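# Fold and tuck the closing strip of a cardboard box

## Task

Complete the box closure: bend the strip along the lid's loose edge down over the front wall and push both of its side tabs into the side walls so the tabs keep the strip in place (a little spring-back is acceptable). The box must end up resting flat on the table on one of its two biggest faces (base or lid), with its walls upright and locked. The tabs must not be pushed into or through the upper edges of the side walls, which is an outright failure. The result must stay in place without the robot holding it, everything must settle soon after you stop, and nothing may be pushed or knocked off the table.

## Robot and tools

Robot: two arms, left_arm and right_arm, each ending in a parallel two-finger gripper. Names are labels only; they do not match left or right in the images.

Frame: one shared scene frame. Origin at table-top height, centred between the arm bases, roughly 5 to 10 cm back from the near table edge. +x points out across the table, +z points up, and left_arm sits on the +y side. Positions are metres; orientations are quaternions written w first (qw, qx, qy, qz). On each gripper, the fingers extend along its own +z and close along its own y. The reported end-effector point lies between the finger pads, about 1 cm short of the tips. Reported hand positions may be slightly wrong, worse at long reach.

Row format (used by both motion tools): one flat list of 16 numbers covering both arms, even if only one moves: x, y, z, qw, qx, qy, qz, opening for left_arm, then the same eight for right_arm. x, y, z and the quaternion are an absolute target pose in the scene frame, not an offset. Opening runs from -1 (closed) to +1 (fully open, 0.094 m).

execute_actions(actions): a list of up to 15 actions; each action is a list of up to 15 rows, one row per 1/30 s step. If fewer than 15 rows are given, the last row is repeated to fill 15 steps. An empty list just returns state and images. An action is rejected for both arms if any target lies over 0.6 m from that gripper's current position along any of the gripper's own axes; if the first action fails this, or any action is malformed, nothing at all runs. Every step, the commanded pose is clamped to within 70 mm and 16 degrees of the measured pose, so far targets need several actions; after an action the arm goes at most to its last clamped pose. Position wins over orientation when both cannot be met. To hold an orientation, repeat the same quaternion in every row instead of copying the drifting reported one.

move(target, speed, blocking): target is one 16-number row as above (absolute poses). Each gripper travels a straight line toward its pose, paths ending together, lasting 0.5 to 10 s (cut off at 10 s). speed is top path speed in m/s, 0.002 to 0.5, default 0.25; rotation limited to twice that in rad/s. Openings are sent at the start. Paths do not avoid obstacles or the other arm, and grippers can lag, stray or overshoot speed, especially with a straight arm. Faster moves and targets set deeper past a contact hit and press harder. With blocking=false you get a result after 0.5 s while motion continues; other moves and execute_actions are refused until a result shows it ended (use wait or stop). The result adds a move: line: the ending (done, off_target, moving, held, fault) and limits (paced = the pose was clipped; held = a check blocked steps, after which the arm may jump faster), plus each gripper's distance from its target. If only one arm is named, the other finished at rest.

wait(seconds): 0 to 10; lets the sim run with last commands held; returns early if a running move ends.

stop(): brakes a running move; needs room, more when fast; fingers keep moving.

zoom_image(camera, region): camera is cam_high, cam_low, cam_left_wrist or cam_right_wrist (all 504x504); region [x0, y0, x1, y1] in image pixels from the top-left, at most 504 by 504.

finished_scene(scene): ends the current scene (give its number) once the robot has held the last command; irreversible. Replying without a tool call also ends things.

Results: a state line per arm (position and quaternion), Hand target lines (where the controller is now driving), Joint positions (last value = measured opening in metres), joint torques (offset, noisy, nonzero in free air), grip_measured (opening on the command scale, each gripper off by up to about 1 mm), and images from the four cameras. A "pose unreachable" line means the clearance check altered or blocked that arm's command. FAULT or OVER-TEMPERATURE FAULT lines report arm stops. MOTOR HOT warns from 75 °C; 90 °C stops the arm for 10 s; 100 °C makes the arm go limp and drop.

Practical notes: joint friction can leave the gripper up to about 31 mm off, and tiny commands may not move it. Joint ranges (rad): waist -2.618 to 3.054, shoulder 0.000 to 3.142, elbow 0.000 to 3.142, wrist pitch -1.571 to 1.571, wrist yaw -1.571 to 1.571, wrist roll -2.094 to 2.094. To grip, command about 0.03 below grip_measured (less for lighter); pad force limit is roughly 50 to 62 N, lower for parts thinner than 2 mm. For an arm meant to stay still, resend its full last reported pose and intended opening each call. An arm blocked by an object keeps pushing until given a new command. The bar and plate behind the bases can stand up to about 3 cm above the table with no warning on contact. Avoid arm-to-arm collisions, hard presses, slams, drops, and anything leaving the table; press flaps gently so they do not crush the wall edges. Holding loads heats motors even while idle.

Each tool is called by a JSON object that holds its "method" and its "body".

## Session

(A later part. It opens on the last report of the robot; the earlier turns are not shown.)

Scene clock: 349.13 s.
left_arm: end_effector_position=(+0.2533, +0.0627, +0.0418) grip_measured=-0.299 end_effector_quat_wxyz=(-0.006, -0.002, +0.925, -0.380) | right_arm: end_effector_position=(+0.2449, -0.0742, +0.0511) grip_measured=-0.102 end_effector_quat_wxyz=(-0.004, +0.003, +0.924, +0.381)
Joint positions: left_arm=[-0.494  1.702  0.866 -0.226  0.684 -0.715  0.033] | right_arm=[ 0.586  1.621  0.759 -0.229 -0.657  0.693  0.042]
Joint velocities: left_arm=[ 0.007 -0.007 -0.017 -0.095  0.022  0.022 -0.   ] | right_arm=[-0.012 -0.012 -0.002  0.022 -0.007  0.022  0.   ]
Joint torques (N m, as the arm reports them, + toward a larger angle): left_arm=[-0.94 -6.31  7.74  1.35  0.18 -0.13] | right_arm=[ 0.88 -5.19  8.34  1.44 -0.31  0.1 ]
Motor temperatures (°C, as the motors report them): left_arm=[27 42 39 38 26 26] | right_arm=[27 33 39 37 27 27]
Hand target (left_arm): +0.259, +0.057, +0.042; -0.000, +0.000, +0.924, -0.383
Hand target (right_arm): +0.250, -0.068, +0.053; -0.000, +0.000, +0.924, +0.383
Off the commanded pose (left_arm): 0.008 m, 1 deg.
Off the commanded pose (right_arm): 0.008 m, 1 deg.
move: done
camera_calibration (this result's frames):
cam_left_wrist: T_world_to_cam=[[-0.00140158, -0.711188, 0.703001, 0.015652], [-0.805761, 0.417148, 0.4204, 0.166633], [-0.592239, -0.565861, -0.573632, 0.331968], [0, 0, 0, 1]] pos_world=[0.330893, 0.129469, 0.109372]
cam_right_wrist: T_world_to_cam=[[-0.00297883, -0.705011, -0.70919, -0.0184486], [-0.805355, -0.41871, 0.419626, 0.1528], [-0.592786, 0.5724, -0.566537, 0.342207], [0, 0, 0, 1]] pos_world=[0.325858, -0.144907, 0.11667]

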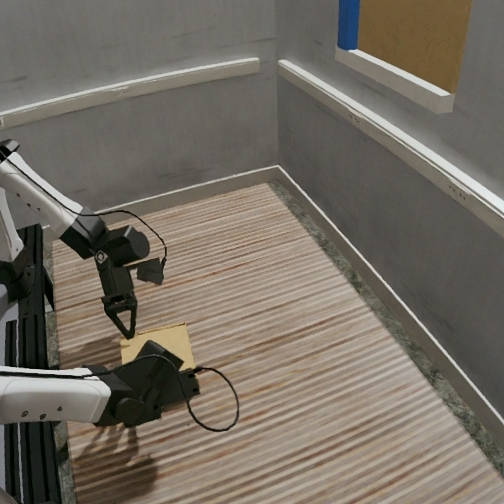

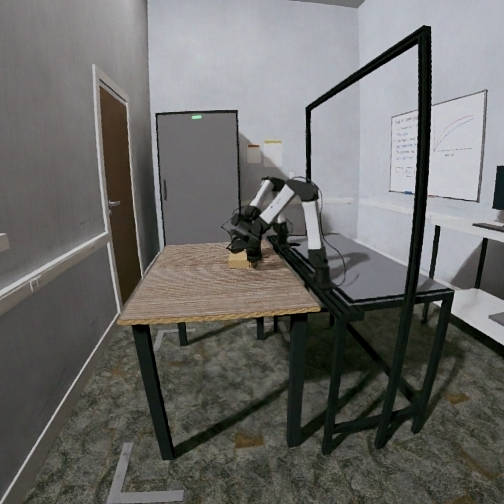

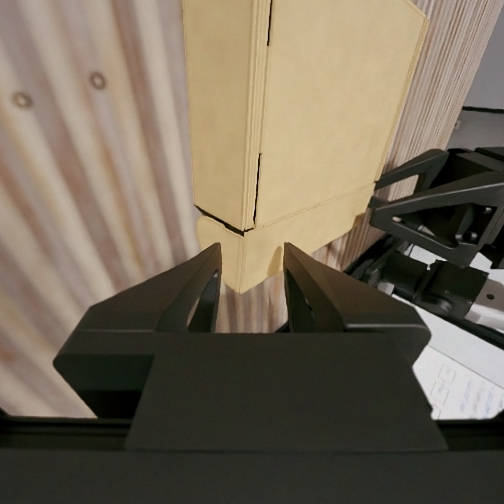

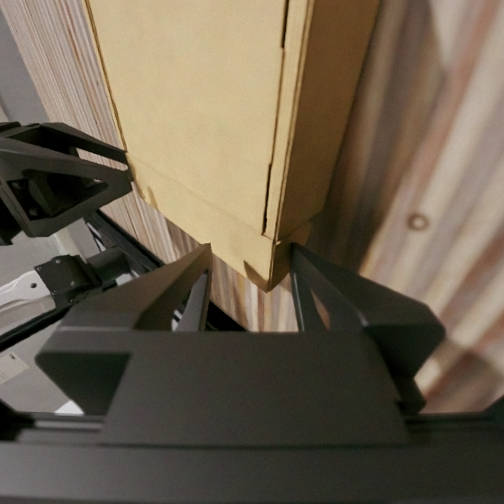

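Right ≈90°. Close left to fold more.

{"method": "execute_actions", "body": {"actions": [[[0.259,0.057,0.042,0,0,0.924,-0.383,-0.35,0.250,-0.068,0.053,0,0,0.924,0.383,-0.1]],[[0.259,0.057,0.042,0,0,0.924,-0.383,-0.40,0.250,-0.068,0.053,0,0,0.924,0.383,-0.1]],[[0.259,0.057,0.042,0,0,0.924,-0.383,-0.45,0.250,-0.068,0.053,0,0,0.924,0.383,-0.1]]]}}

{"method": "zoom_image", "body": {"camera": "cam_left_wrist", "region": [140,150,380,320]}}

{"method": "zoom_image", "body": {"camera": "cam_right_wrist", "region": [120,150,360,320]}}

Scene clock: 354.40 s.
left_arm: end_effector_position=(+0.2535, +0.0629, +0.0417) grip_measured=-0.448 end_effector_quat_wxyz=(-0.005, -0.003, +0.925, -0.380) | right_arm: end_effector_position=(+0.2449, -0.0741, +0.0511) grip_measured=-0.102 end_effector_quat_wxyz=(-0.004, +0.003, +0.924, +0.381)
Joint positions: left_arm=[-0.494  1.702  0.866 -0.226  0.682 -0.716  0.026] | right_arm=[ 0.586  1.621  0.759 -0.229 -0.657  0.693  0.042]
Joint velocities: left_arm=[ 0.002  0.002 -0.002  0.022 -0.022 -0.007 -0.001] | right_arm=[-0.017  0.017 -0.012 -0.007 -0.022 -0.037  0.   ]
Joint torques (N m, as the arm reports them, + toward a larger angle): left_arm=[-0.99 -6.36  7.77  1.37  0.21 -0.11] | right_arm=[ 0.72 -5.31  8.48  1.45 -0.24  0.07]
Motor temperatures (°C, as the motors report them): left_arm=[27 42 39 38 26 26] | right_arm=[27 33 39 37 27 27]
Hand target (left_arm): +0.259, +0.057, +0.042; +0.000, +0.000, +0.924, -0.383
Hand target (right_arm): +0.250, -0.068, +0.053; -0.000, +0.000, +0.924, +0.383
Off the commanded pose (left_arm): 0.008 m, 1 deg.
Off the commanded pose (right_arm): 0.008 m, 1 deg.
camera_calibration (this result's frames):
cam_left_wrist: T_world_to_cam=[[-0.000267898, -0.712214, 0.701962, 0.0157219], [-0.806495, 0.415183, 0.420939, 0.167092], [-0.591241, -0.566016, -0.574508, 0.331886], [0, 0, 0, 1]] pos_world=[0.330988, 0.129676, 0.1093]
cam_right_wrist: T_world_to_cam=[[-0.00312678, -0.704876, -0.709324, -0.0183447], [-0.805494, -0.418571, 0.419497, 0.152901], [-0.592596, 0.572668, -0.566464, 0.342212], [0, 0, 0, 1]] pos_world=[0.325897, -0.144905, 0.116697]

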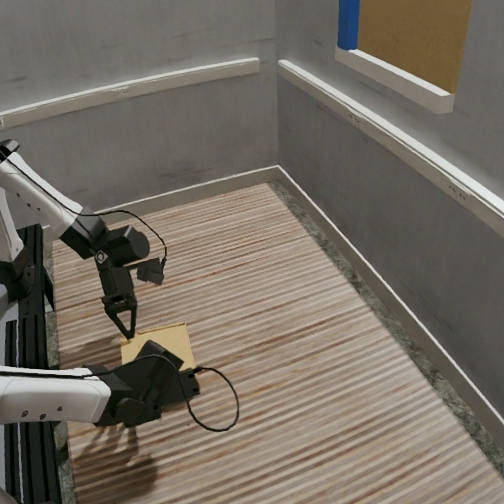

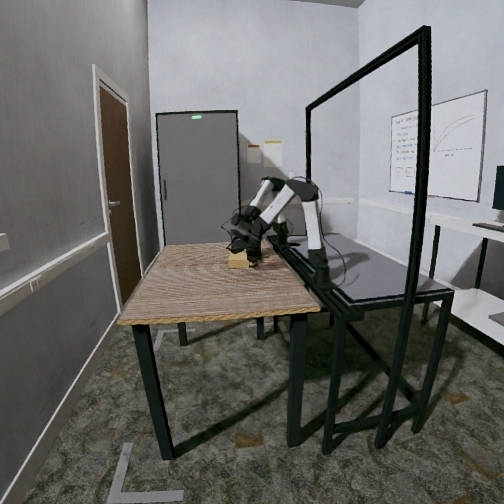

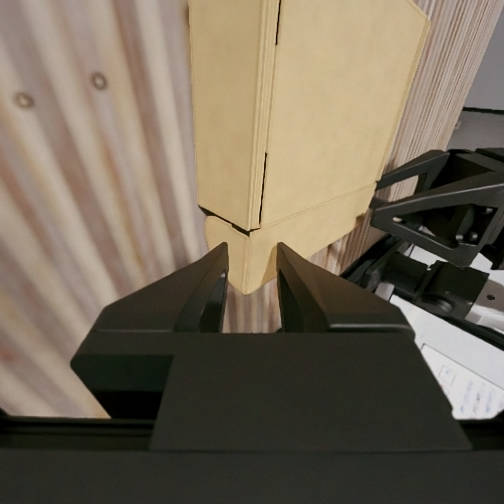

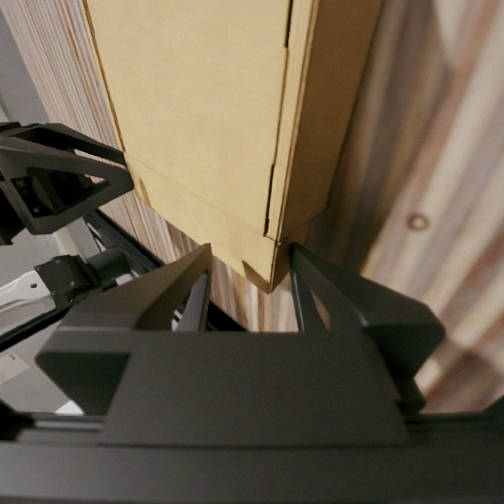

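Region (140, 150, 380, 320) of cam_left_wrist's 504x504 image, scaled by 2.100, with more detail than that image has; it fills the top 357 rows of this view, and the rest is white.

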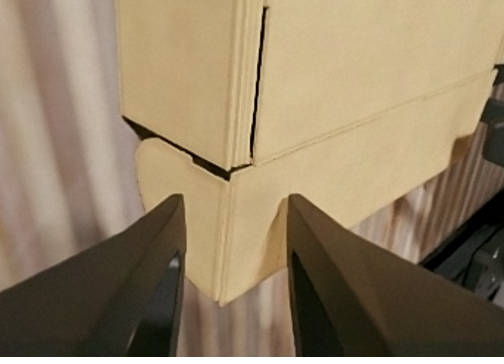

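Region (120, 150, 360, 320) of cam_right_wrist's 504x504 image, scaled by 2.100, with more detail than that image has; it fills the top 357 rows of this view, and the rest is white.

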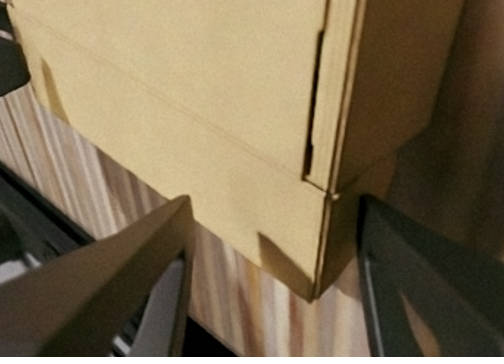

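{"method": "execute_actions", "body": {"actions": [[[0.259,0.057,0.042,0,0,0.924,-0.383,-0.49,0.250,-0.068,0.053,0,0,0.924,0.383,-0.1]],[[0.259,0.057,0.042,0,0,0.924,-0.383,-0.53,0.250,-0.068,0.053,0,0,0.924,0.383,-0.1]]]}}

{"method": "zoom_image", "body": {"camera": "cam_left_wrist", "region": [140,150,380,320]}}

{"method": "zoom_image", "body": {"camera": "cam_right_wrist", "region": [120,150,360,320]}}

Scene clock: 358.63 s.
left_arm: end_effector_position=(+0.2535, +0.0629, +0.0417) grip_measured=-0.528 end_effector_quat_wxyz=(-0.005, -0.003, +0.925, -0.380) | right_arm: end_effector_position=(+0.2450, -0.0742, +0.0511) grip_measured=-0.102 end_effector_quat_wxyz=(-0.004, +0.003, +0.924, +0.381)
Joint positions: left_arm=[-0.494  1.702  0.866 -0.226  0.682 -0.716  0.022] | right_arm=[ 0.586  1.621  0.759 -0.229 -0.657  0.693  0.042]
Joint velocities: left_arm=[-0.012  0.002 -0.002 -0.022 -0.037 -0.037  0.   ] | right_arm=[ 0.007 -0.012 -0.022  0.037  0.007 -0.007 -0.   ]
Joint torques (N m, as the arm reports them, + toward a larger angle): left_arm=[-0.99 -6.39  7.78  1.36  0.22 -0.12] | right_arm=[ 0.81 -5.34  8.27  1.4  -0.25  0.1 ]
Motor temperatures (°C, as the motors report them): left_arm=[27 42 40 38 26 26] | right_arm=[27 33 39 37 27 27]
Hand target (left_arm): +0.259, +0.057, +0.042; -0.000, +0.000, +0.924, -0.383
Hand target (right_arm): +0.250, -0.068, +0.053; +0.000, +0.000, +0.924, +0.383
Off the commanded pose (left_arm): 0.008 m, 1 deg.
Off the commanded pose (right_arm): 0.008 m, 1 deg.
camera_calibration (this result's frames):
cam_left_wrist: T_world_to_cam=[[-0.000267898, -0.712214, 0.701962, 0.0157219], [-0.806495, 0.415183, 0.420939, 0.167092], [-0.591241, -0.566016, -0.574508, 0.331886], [0, 0, 0, 1]] pos_world=[0.330988, 0.129676, 0.1093]
cam_right_wrist: T_world_to_cam=[[-0.00312379, -0.705085, -0.709116, -0.0184222], [-0.805636, -0.418311, 0.419482, 0.152989], [-0.592402, 0.5726, -0.566735, 0.342199], [0, 0, 0, 1]] pos_world=[0.325915, -0.144935, 0.116696]

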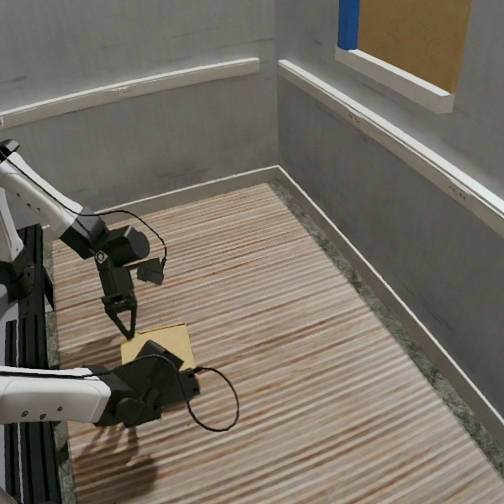

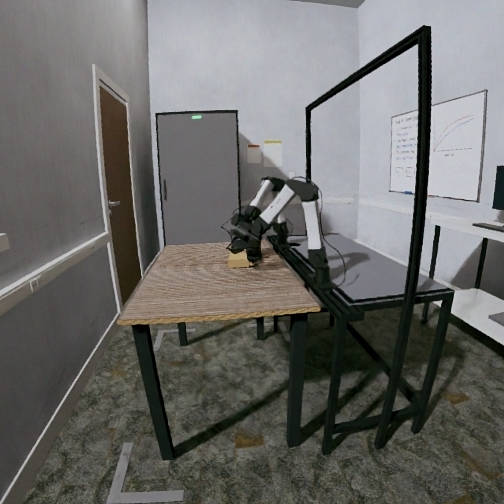

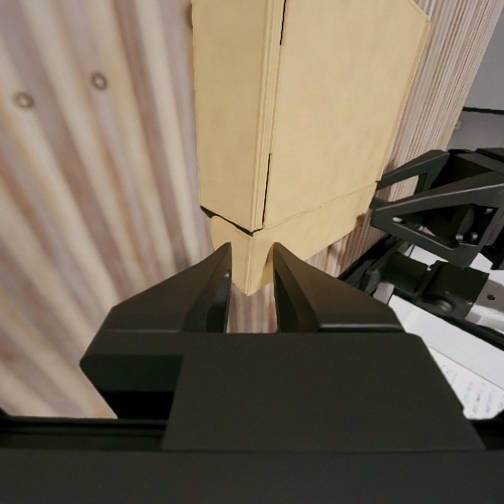

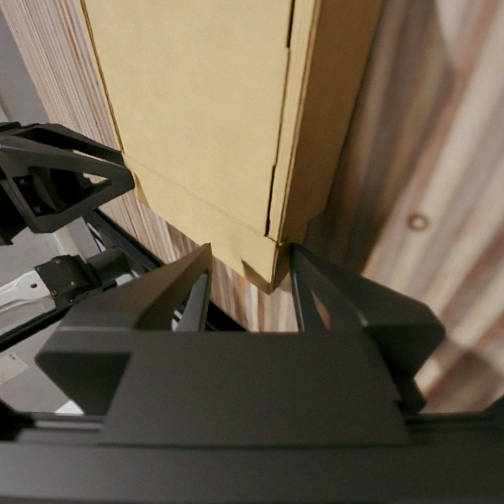

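Region (140, 150, 380, 320) of cam_left_wrist's 504x504 image, scaled by 2.100, with more detail than that image has; it fills the top 357 rows of this view, and the rest is white.

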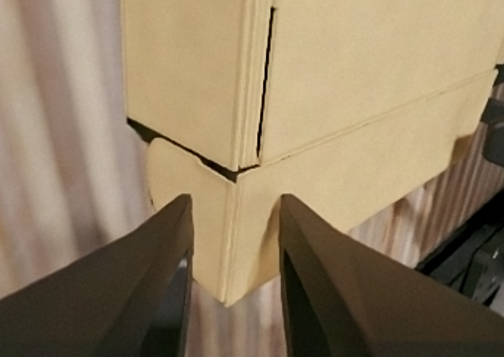

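Region (120, 150, 360, 320) of cam_right_wrist's 504x504 image, scaled by 2.100, with more detail than that image has; it fills the top 357 rows of this view, and the rest is white.

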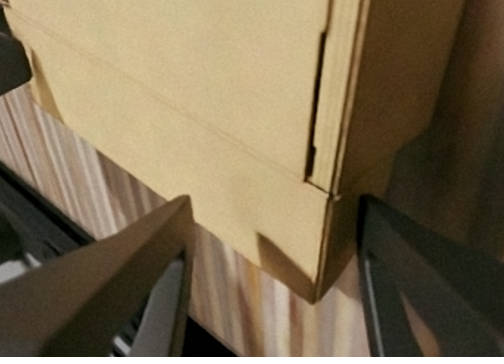

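{"method": "execute_actions", "body": {"actions": [[[0.259,0.057,0.042,0,0,0.924,-0.383,-0.53,0.250,-0.068,0.053,0,0,0.924,0.383,-0.15]],[[0.259,0.057,0.042,0,0,0.924,-0.383,-0.53,0.250,-0.068,0.053,0,0,0.924,0.383,-0.2]],[[0.259,0.057,0.042,0,0,0.924,-0.383,-0.53,0.250,-0.068,0.053,0,0,0.924,0.383,-0.24]]]}}

{"method": "zoom_image", "body": {"camera": "cam_left_wrist", "region": [140,150,380,320]}}

{"method": "zoom_image", "body": {"camera": "cam_right_wrist", "region": [120,150,360,320]}}

Scene clock: 367.40 s.
left_arm: end_effector_position=(+0.2537, +0.0630, +0.0416) grip_measured=-0.528 end_effector_quat_wxyz=(-0.005, -0.003, +0.925, -0.379) | right_arm: end_effector_position=(+0.2453, -0.0744, +0.0508) grip_measured=-0.238 end_effector_quat_wxyz=(-0.003, +0.004, +0.925, +0.380)
Joint positions: left_arm=[-0.494  1.702  0.866 -0.226  0.681 -0.716  0.022] | right_arm=[ 0.586  1.621  0.759 -0.229 -0.654  0.693  0.036]
Joint velocities: left_arm=[-0.002 -0.017 -0.002 -0.007  0.037  0.022  0.   ] | right_arm=[ 0.002 -0.007  0.017  0.037 -0.007  0.007  0.001]
Joint torques (N m, as the arm reports them, + toward a larger angle): left_arm=[-0.99 -6.38  7.77  1.36  0.22 -0.1 ] | right_arm=[ 0.82 -5.29  8.36  1.42 -0.27  0.02]
Motor temperatures (°C, as the motors report them): left_arm=[27 41 40 38 26 26] | right_arm=[27 33 40 37 27 27]
Hand target (left_arm): +0.259, +0.057, +0.042; -0.000, +0.000, +0.924, -0.383
Hand target (right_arm): +0.250, -0.068, +0.053; +0.000, +0.000, +0.924, +0.383
Off the commanded pose (left_arm): 0.008 m, 1 deg.
Off the commanded pose (right_arm): 0.008 m, 1 deg.
camera_calibration (this result's frames):
cam_left_wrist: T_world_to_cam=[[-0.000273454, -0.712825, 0.701342, 0.0159371], [-0.806934, 0.414399, 0.420869, 0.16736], [-0.590641, -0.565822, -0.575316, 0.33183], [0, 0, 0, 1]] pos_world=[0.331045, 0.129763, 0.109293]
cam_right_wrist: T_world_to_cam=[[-0.00348627, -0.706548, -0.707657, -0.0188712], [-0.806635, -0.416271, 0.419593, 0.153614], [-0.59104, 0.572284, -0.568475, 0.342103], [0, 0, 0, 1]] pos_world=[0.326041, -0.145168, 0.116667]

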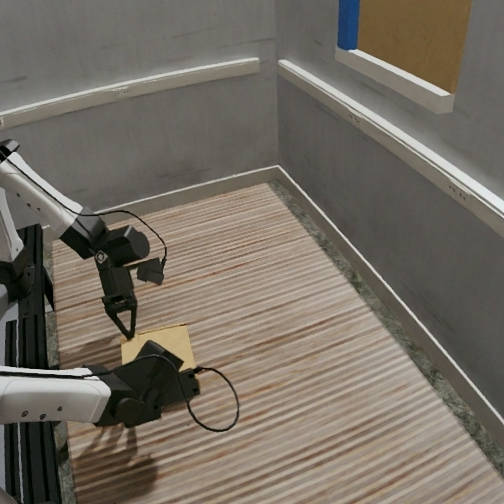

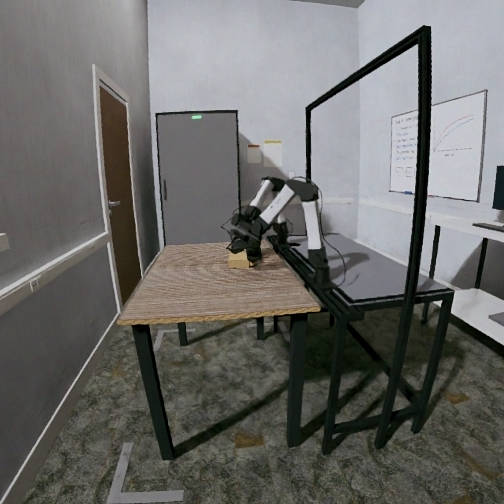

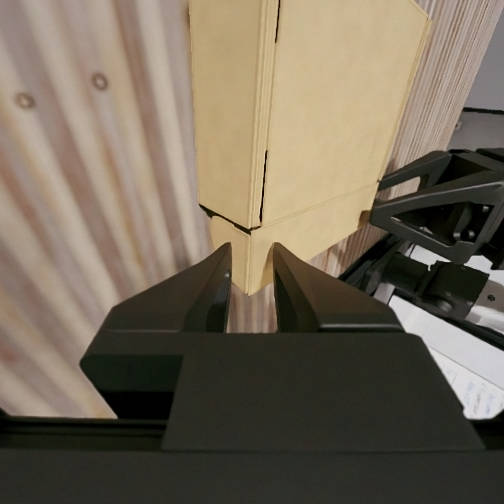

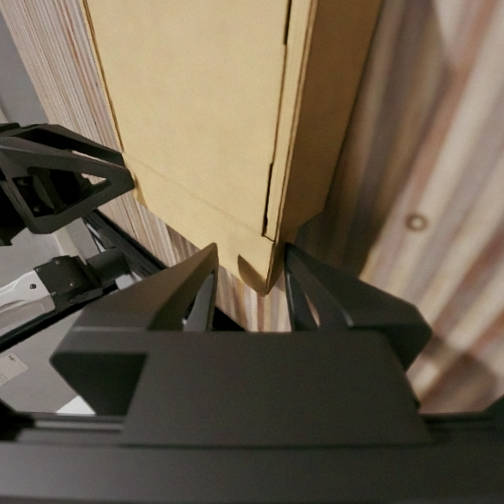

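Region (140, 150, 380, 320) of cam_left_wrist's 504x504 image, scaled by 2.100, with more detail than that image has; it fills the top 357 rows of this view, and the rest is white.

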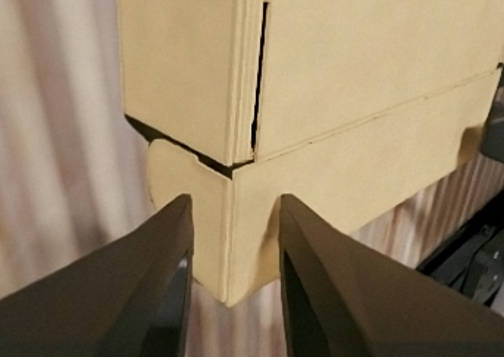

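Region (120, 150, 360, 320) of cam_right_wrist's 504x504 image, scaled by 2.100, with more detail than that image has; it fills the top 357 rows of this view, and the rest is white.

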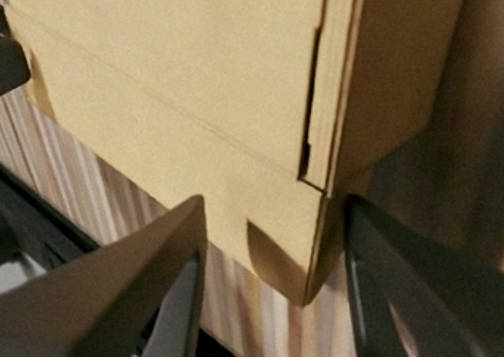

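{"method": "execute_actions", "body": {"actions": [[[0.259,0.057,0.040,0,0,0.924,-0.383,-0.57,0.250,-0.068,0.053,0,0,0.924,0.383,-0.2]],[[0.259,0.058,0.038,0,0,0.924,-0.383,-0.57,0.250,-0.068,0.053,0,0,0.924,0.383,-0.16]],[[0.258,0.059,0.036,0,0,0.924,-0.383,-0.57,0.250,-0.068,0.053,0,0,0.924,0.383,-0.12]],[[0.258,0.059,0.034,0,0,0.924,-0.383,-0.57,0.250,-0.068,0.053,0,0,0.924,0.383,-0.12]]]}}

{"method": "zoom_image", "body": {"camera": "cam_left_wrist", "region": [140,150,380,320]}}

{"method": "zoom_image", "body": {"camera": "cam_right_wrist", "region": [120,150,360,320]}}

Scene clock: 374.97 s.
left_arm: end_effector_position=(+0.2574, +0.0609, +0.0390) grip_measured=-0.568 end_effector_quat_wxyz=(+0.001, -0.000, +0.924, -0.383) | right_arm: end_effector_position=(+0.2453, -0.0744, +0.0508) grip_measured=-0.122 end_effector_quat_wxyz=(-0.003, +0.004, +0.925, +0.380)
Joint positions: left_arm=[-0.494  1.717  0.866 -0.196  0.681 -0.716  0.02 ] | right_arm=[ 0.586  1.621  0.759 -0.229 -0.654  0.693  0.041]
Joint velocities: left_arm=[-0.017 -0.027 -0.012  0.037  0.022  0.051  0.   ] | right_arm=[-0.007  0.002 -0.027 -0.095  0.037  0.066  0.001]
Joint torques (N m, as the arm reports them, + toward a larger angle): left_arm=[-0.75 -6.6   6.24  1.46  0.22 -0.08] | right_arm=[ 0.81 -5.21  8.35  1.4  -0.27  0.1 ]
Motor temperatures (°C, as the motors report them): left_arm=[27 41 40 38 26 26] | right_arm=[27 33 40 37 27 27]
Hand target (left_arm): +0.258, +0.059, +0.034; +0.000, +0.000, +0.924, -0.383
Hand target (right_arm): +0.250, -0.068, +0.053; -0.000, +0.000, +0.924, +0.383
Off the commanded pose (left_arm): 0.005 m, 0 deg.
Off the commanded pose (right_arm): 0.008 m, 1 deg.
camera_calibration (this result's frames):
cam_left_wrist: T_world_to_cam=[[-0.00912767, -0.707762, 0.706392, 0.0179798], [-0.811783, 0.417733, 0.408053, 0.173876], [-0.583887, -0.569713, -0.578362, 0.329993], [0, 0, 0, 1]] pos_world=[0.333993, 0.128093, 0.107204]
cam_right_wrist: T_world_to_cam=[[-0.00348384, -0.706756, -0.707449, -0.0189486], [-0.806777, -0.416011, 0.419577, 0.153702], [-0.590845, 0.572215, -0.568746, 0.342088], [0, 0, 0, 1]] pos_world=[0.326059, -0.145198, 0.116666]

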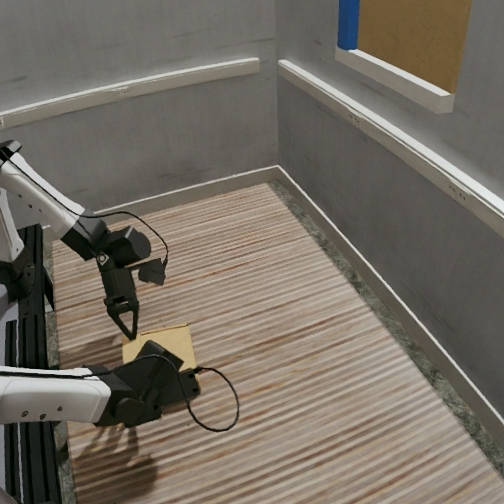

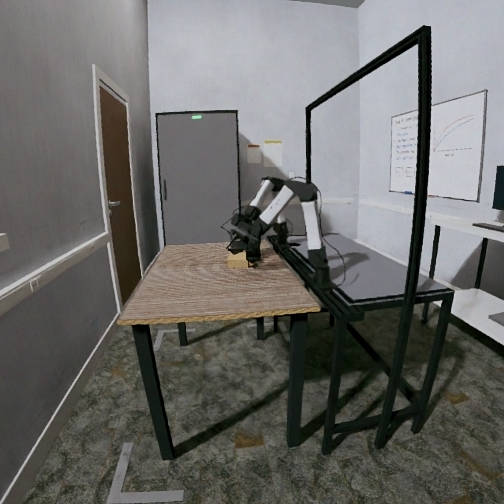

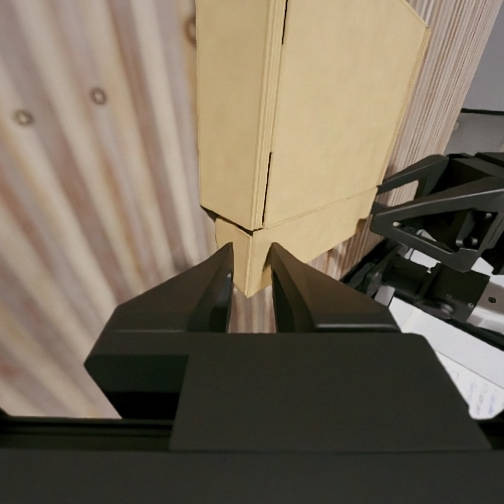

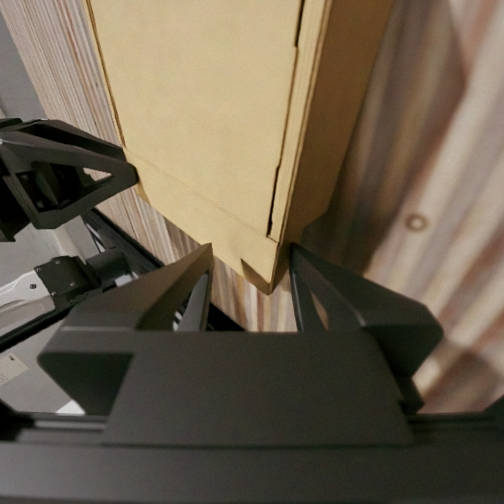

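Region (140, 150, 380, 320) of cam_left_wrist's 504x504 image, scaled by 2.100, with more detail than that image has; it fills the top 357 rows of this view, and the rest is white.

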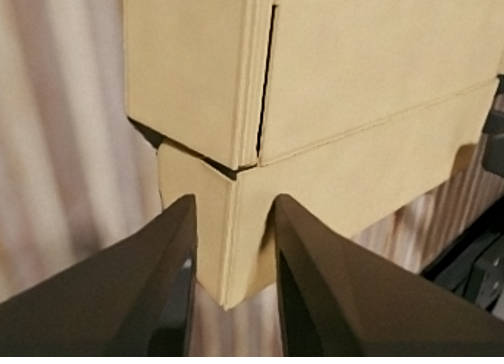

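Region (120, 150, 360, 320) of cam_right_wrist's 504x504 image, scaled by 2.100, with more detail than that image has; it fills the top 357 rows of this view, and the rest is white.

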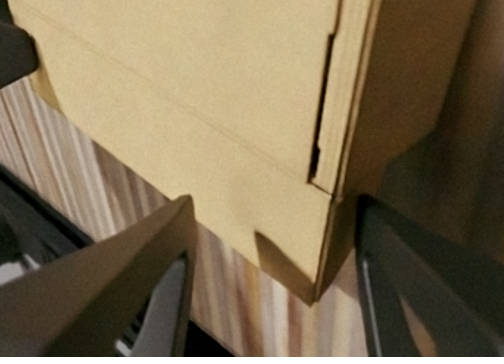

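Left looks aligned. Open right gradually while pressing left lower.

{"method": "execute_actions", "body": {"actions": [[[0.257,0.060,0.032,0,0,0.924,-0.383,-0.57,0.250,-0.068,0.053,0,0,0.924,0.383,-0.08]],[[0.256,0.061,0.030,0,0,0.924,-0.383,-0.57,0.250,-0.068,0.053,0,0,0.924,0.383,-0.04]],[[0.255,0.062,0.028,0,0,0.924,-0.383,-0.57,0.250,-0.068,0.053,0,0,0.924,0.383,0.0]],[[0.255,0.062,0.026,0,0,0.924,-0.383,-0.57,0.250,-0.068,0.053,0,0,0.924,0.383,0.04]]]}}

{"method": "zoom_image", "body": {"camera": "cam_left_wrist", "region": [140,150,380,320]}}

{"method": "zoom_image", "body": {"camera": "cam_right_wrist", "region": [120,150,360,320]}}

Scene clock: 382.73 s.
left_arm: end_effector_position=(+0.2594, +0.0598, +0.0387) grip_measured=-0.568 end_effector_quat_wxyz=(+0.010, +0.004, +0.922, -0.388) | right_arm: end_effector_position=(+0.2453, -0.0744, +0.0508) grip_measured=+0.038 end_effector_quat_wxyz=(-0.003, +0.004, +0.925, +0.380)
Joint positions: left_arm=[-0.494  1.717  0.853 -0.16   0.681 -0.716  0.02 ] | right_arm=[ 0.586  1.621  0.759 -0.229 -0.654  0.693  0.049]
Joint velocities: left_arm=[-0.022 -0.002 -0.002  0.022 -0.007  0.066 -0.001] | right_arm=[-0.002  0.002 -0.012  0.007 -0.037 -0.007  0.001]
Joint torques (N m, as the arm reports them, + toward a larger angle): left_arm=[-0.53 -6.1   5.04  1.43  0.23 -0.05] | right_arm=[ 0.74 -5.21  8.43  1.38 -0.28  0.03]
Motor temperatures (°C, as the motors report them): left_arm=[27 41 40 38 26 26] | right_arm=[27 33 41 37 27 27]
Hand target (left_arm): +0.254, +0.062, +0.026; -0.000, -0.000, +0.924, -0.383
Hand target (right_arm): +0.250, -0.068, +0.053; -0.000, +0.000, +0.924, +0.383
Off the commanded pose (left_arm): 0.014 m, 1 deg.
Off the commanded pose (right_arm): 0.008 m, 1 deg.
camera_calibration (this result's frames):
cam_left_wrist: T_world_to_cam=[[-0.0238514, -0.699328, 0.714403, 0.0204028], [-0.819433, 0.423031, 0.386747, 0.178541], [-0.572678, -0.576181, -0.583143, 0.327972], [0, 0, 0, 1]] pos_world=[0.334612, 0.127711, 0.107628]
cam_right_wrist: T_world_to_cam=[[-0.00348384, -0.706756, -0.707449, -0.0189486], [-0.806777, -0.416011, 0.419577, 0.153702], [-0.590845, 0.572215, -0.568746, 0.342088], [0, 0, 0, 1]] pos_world=[0.326059, -0.145198, 0.116666]

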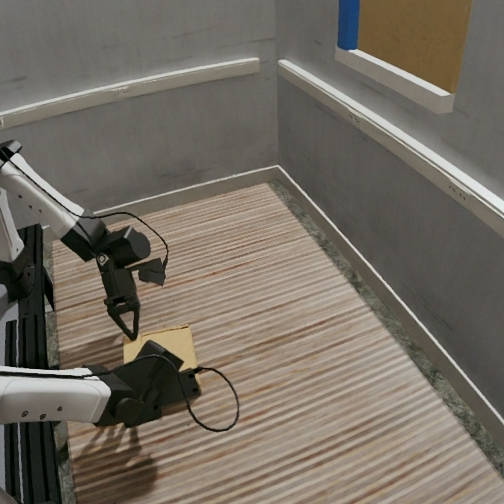

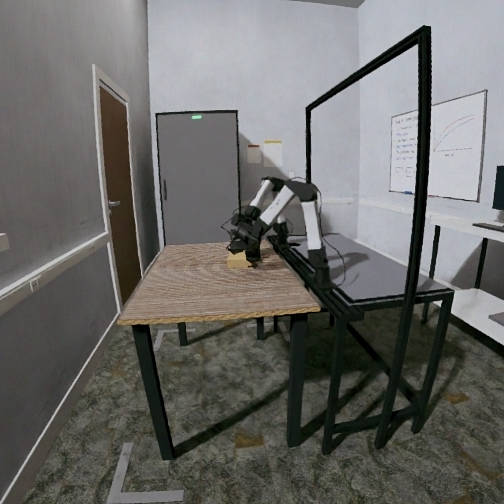

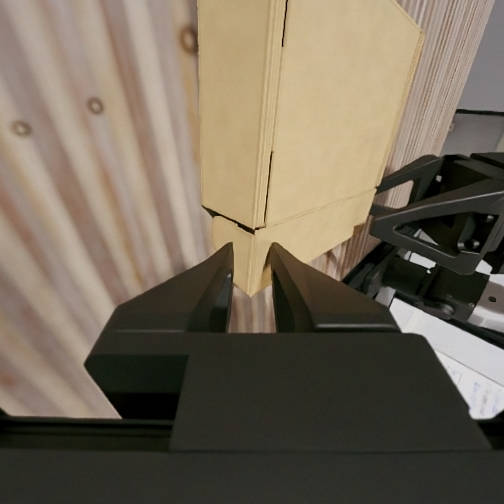

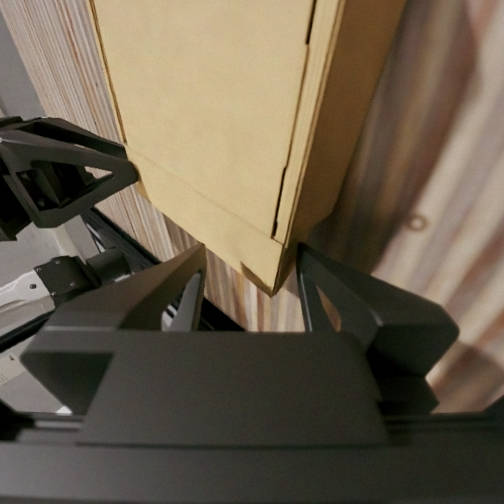

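Region (140, 150, 380, 320) of cam_left_wrist's 504x504 image, scaled by 2.100, with more detail than that image has; it fills the top 357 rows of this view, and the rest is white.

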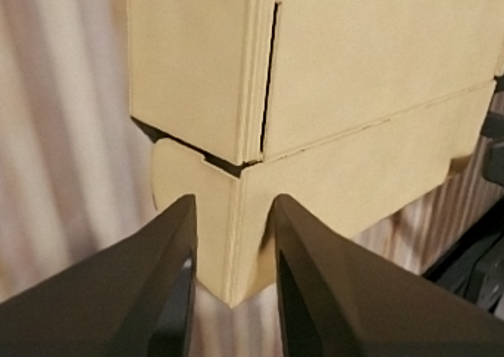

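Region (120, 150, 360, 320) of cam_right_wrist's 504x504 image, scaled by 2.100, with more detail than that image has; it fills the top 357 rows of this view, and the rest is white.

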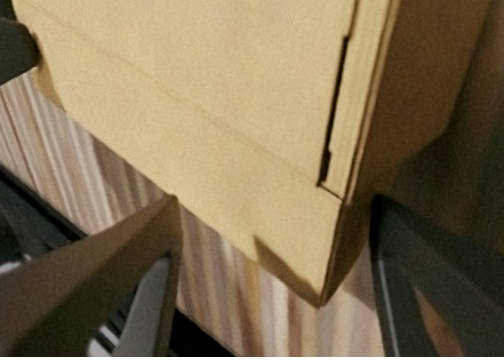

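{"method": "execute_actions", "body": {"actions": [[[0.255,0.062,0.024,0,0,0.924,-0.383,-0.57,0.250,-0.068,0.053,0,0,0.924,0.383,-0.02]],[[0.255,0.062,0.022,0,0,0.924,-0.383,-0.59,0.250,-0.068,0.053,0,0,0.924,0.383,-0.06]],[[0.255,0.062,0.021,0,0,0.924,-0.383,-0.61,0.250,-0.068,0.053,0,0,0.924,0.383,-0.06]],[[0.255,0.062,0.020,0,0,0.924,-0.383,-0.63,0.250,-0.068,0.053,0,0,0.924,0.383,-0.06]]]}}

{"method": "zoom_image", "body": {"camera": "cam_left_wrist", "region": [140,150,380,320]}}

{"method": "zoom_image", "body": {"camera": "cam_right_wrist", "region": [120,150,360,320]}}

Scene clock: 391.43 s.
left_arm: end_effector_position=(+0.2621, +0.0580, +0.0374) grip_measured=-0.628 end_effector_quat_wxyz=(+0.017, +0.008, +0.919, -0.393) | right_arm: end_effector_position=(+0.2456, -0.0747, +0.0505) grip_measured=-0.058 end_effector_quat_wxyz=(-0.002, +0.004, +0.925, +0.379)
Joint positions: left_arm=[-0.494  1.726  0.847 -0.127  0.682 -0.716  0.017] | right_arm=[ 0.586  1.621  0.759 -0.229 -0.651  0.693  0.044]
Joint velocities: left_arm=[ 0.007 -0.002 -0.007  0.022 -0.095 -0.022 -0.   ] | right_arm=[-0.007 -0.002  0.007 -0.037 -0.066 -0.007 -0.   ]
Joint torques (N m, as the arm reports them, + toward a larger angle): left_arm=[-0.6  -5.68  4.76  1.39  0.21 -0.08] | right_arm=[ 0.71 -5.18  8.32  1.37 -0.28  0.09]
Motor temperatures (°C, as the motors report them): left_arm=[27 41 39 39 26 26] | right_arm=[27 33 41 37 27 27]
Hand target (left_arm): +0.254, +0.062, +0.021; -0.000, -0.000, +0.924, -0.383
Hand target (right_arm): +0.250, -0.068, +0.053; -0.000, +0.000, +0.924, +0.383
Off the commanded pose (left_arm): 0.019 m, 2 deg.
Off the commanded pose (right_arm): 0.008 m, 1 deg.
camera_calibration (this result's frames):
cam_left_wrist: T_world_to_cam=[[-0.0358181, -0.691642, 0.721352, 0.0225926], [-0.824682, 0.428155, 0.369571, 0.183742], [-0.564461, -0.581649, -0.58572, 0.325976], [0, 0, 0, 1]] pos_world=[0.336339, 0.126559, 0.106728]
cam_right_wrist: T_world_to_cam=[[-0.00346884, -0.708215, -0.705988, -0.0194898], [-0.807773, -0.414189, 0.419464, 0.154323], [-0.589483, 0.571733, -0.57064, 0.341987], [0, 0, 0, 1]] pos_world=[0.326186, -0.14541, 0.116659]

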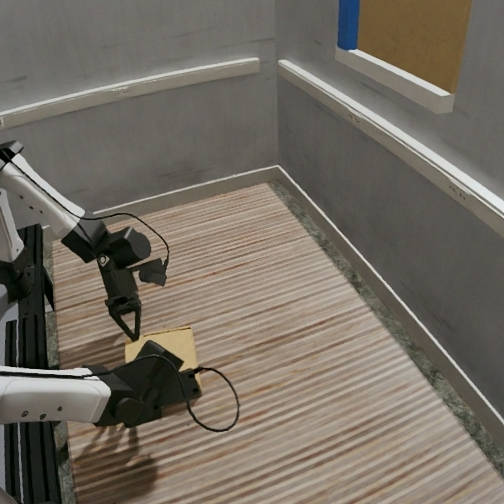

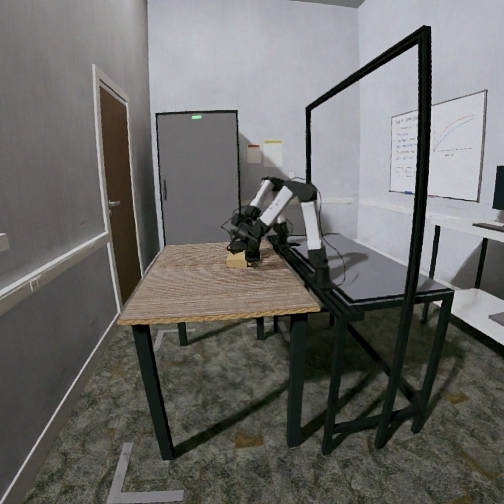

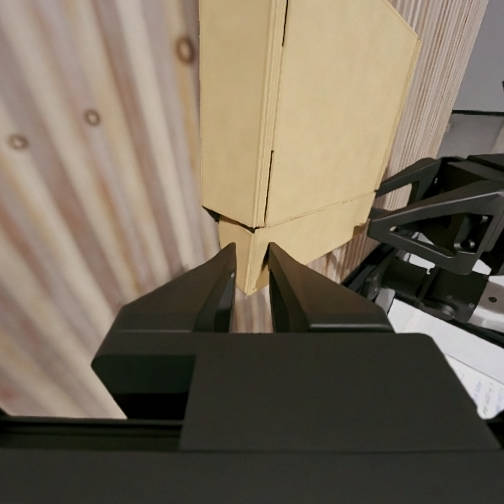

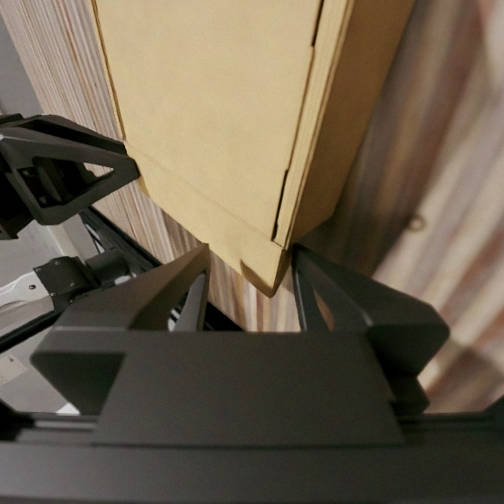

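Region (140, 150, 380, 320) of cam_left_wrist's 504x504 image, scaled by 2.100, with more detail than that image has; it fills the top 357 rows of this view, and the rest is white.

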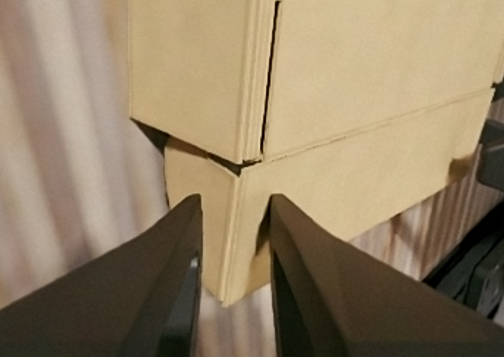

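Region (120, 150, 360, 320) of cam_right_wrist's 504x504 image, scaled by 2.100, with more detail than that image has; it fills the top 357 rows of this view, and the rest is white.

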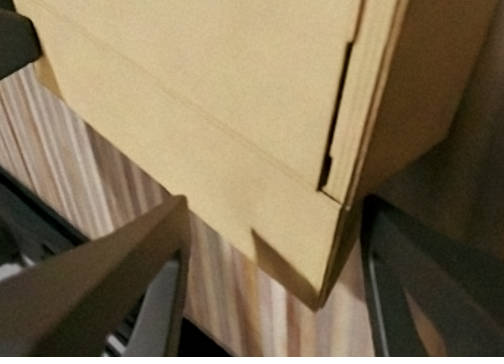

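Left flap now inside and pressed. Open right gradually.

{"method": "execute_actions", "body": {"actions": [[[0.255,0.062,0.020,0,0,0.924,-0.383,-0.63,0.250,-0.068,0.053,0,0,0.924,0.383,0.0]],[[0.255,0.062,0.020,0,0,0.924,-0.383,-0.63,0.250,-0.068,0.053,0,0,0.924,0.383,0.06]],[[0.255,0.062,0.020,0,0,0.924,-0.383,-0.63,0.250,-0.068,0.053,0,0,0.924,0.383,0.11]],[[0.255,0.062,0.020,0,0,0.924,-0.383,-0.63,0.250,-0.068,0.053,0,0,0.924,0.383,0.16]]]}}

{"method": "zoom_image", "body": {"camera": "cam_left_wrist", "region": [140,150,380,320]}}

{"method": "zoom_image", "body": {"camera": "cam_right_wrist", "region": [140,150,380,320]}}

Scene clock: 397.87 s.
left_arm: end_effector_position=(+0.2621, +0.0579, +0.0374) grip_measured=-0.628 end_effector_quat_wxyz=(+0.017, +0.008, +0.919, -0.393) | right_arm: end_effector_position=(+0.2456, -0.0747, +0.0505) grip_measured=+0.158 end_effector_quat_wxyz=(-0.002, +0.004, +0.925, +0.379)
Joint positions: left_arm=[-0.494  1.726  0.847 -0.126  0.682 -0.716  0.017] | right_arm=[ 0.586  1.621  0.759 -0.229 -0.651  0.693  0.054]
Joint velocities: left_arm=[ 0.017  0.007 -0.022 -0.051 -0.051 -0.007 -0.001] | right_arm=[-0.022 -0.007 -0.002 -0.095 -0.007 -0.007 -0.   ]
Joint torques (N m, as the arm reports them, + toward a larger angle): left_arm=[-0.63 -5.7   4.74  1.39  0.21 -0.07] | right_arm=[ 0.51 -5.48  8.31  1.42 -0.29  0.07]
Motor temperatures (°C, as the motors report them): left_arm=[27 40 39 39 26 26] | right_arm=[27 33 41 37 27 27]
Hand target (left_arm): +0.254, +0.062, +0.021; +0.000, -0.000, +0.924, -0.383
Hand target (right_arm): +0.250, -0.068, +0.053; -0.000, -0.000, +0.924, +0.383
Off the commanded pose (left_arm): 0.019 m, 2 deg.
Off the commanded pose (right_arm): 0.008 m, 1 deg.
camera_calibration (this result's frames):
cam_left_wrist: T_world_to_cam=[[-0.036063, -0.691501, 0.721475, 0.0225926], [-0.824798, 0.428236, 0.369218, 0.18383], [-0.564276, -0.581756, -0.585792, 0.325971], [0, 0, 0, 1]] pos_world=[0.336375, 0.126536, 0.106778]
cam_right_wrist: T_world_to_cam=[[-0.00346884, -0.708215, -0.705988, -0.0194898], [-0.807773, -0.414189, 0.419464, 0.154323], [-0.589483, 0.571733, -0.57064, 0.341987], [0, 0, 0, 1]] pos_world=[0.326186, -0.14541, 0.116659]

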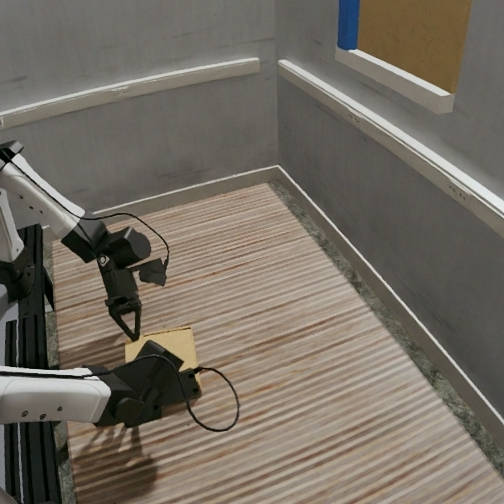

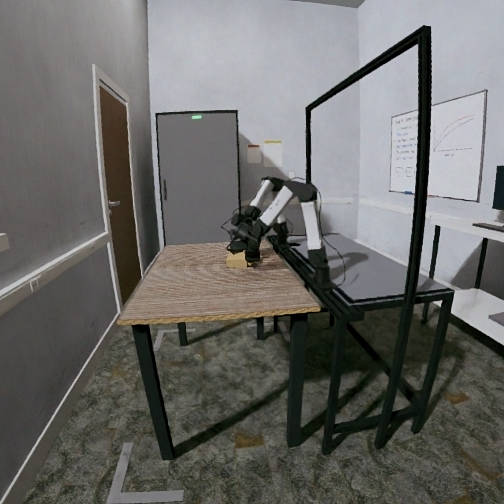

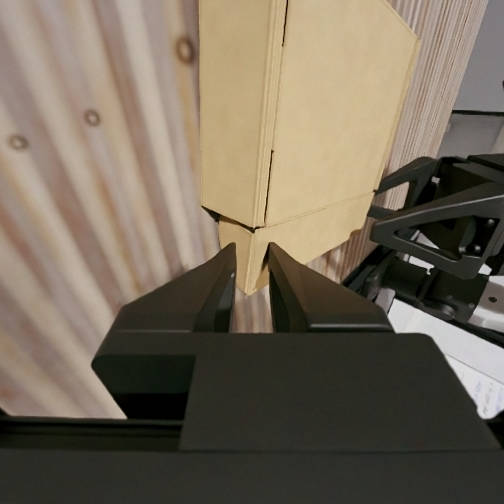

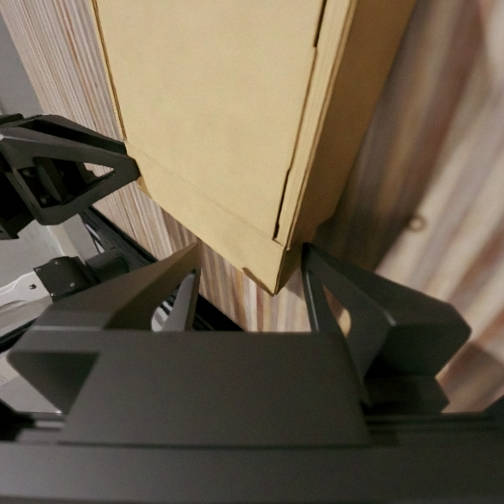

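Region (140, 150, 380, 320) of cam_left_wrist's 504x504 image, scaled by 2.100, with more detail than that image has; it fills the top 357 rows of this view, and the rest is white.

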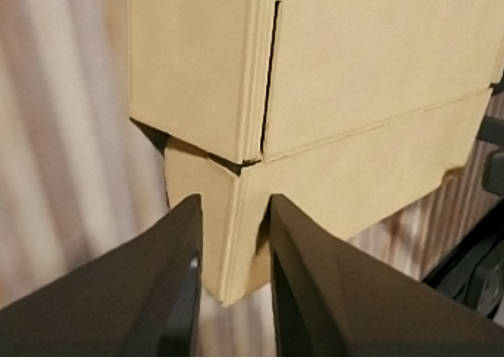

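Region (140, 150, 380, 320) of cam_right_wrist's 504x504 image, scaled by 2.100, with more detail than that image has; it fills the top 357 rows of this view, and the rest is white.

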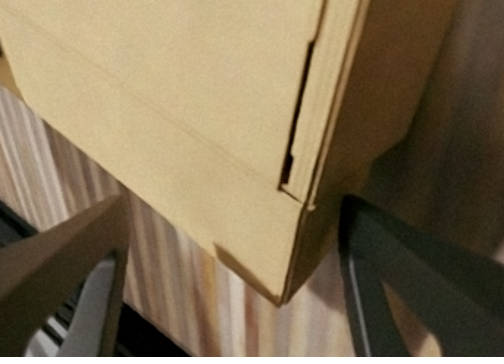

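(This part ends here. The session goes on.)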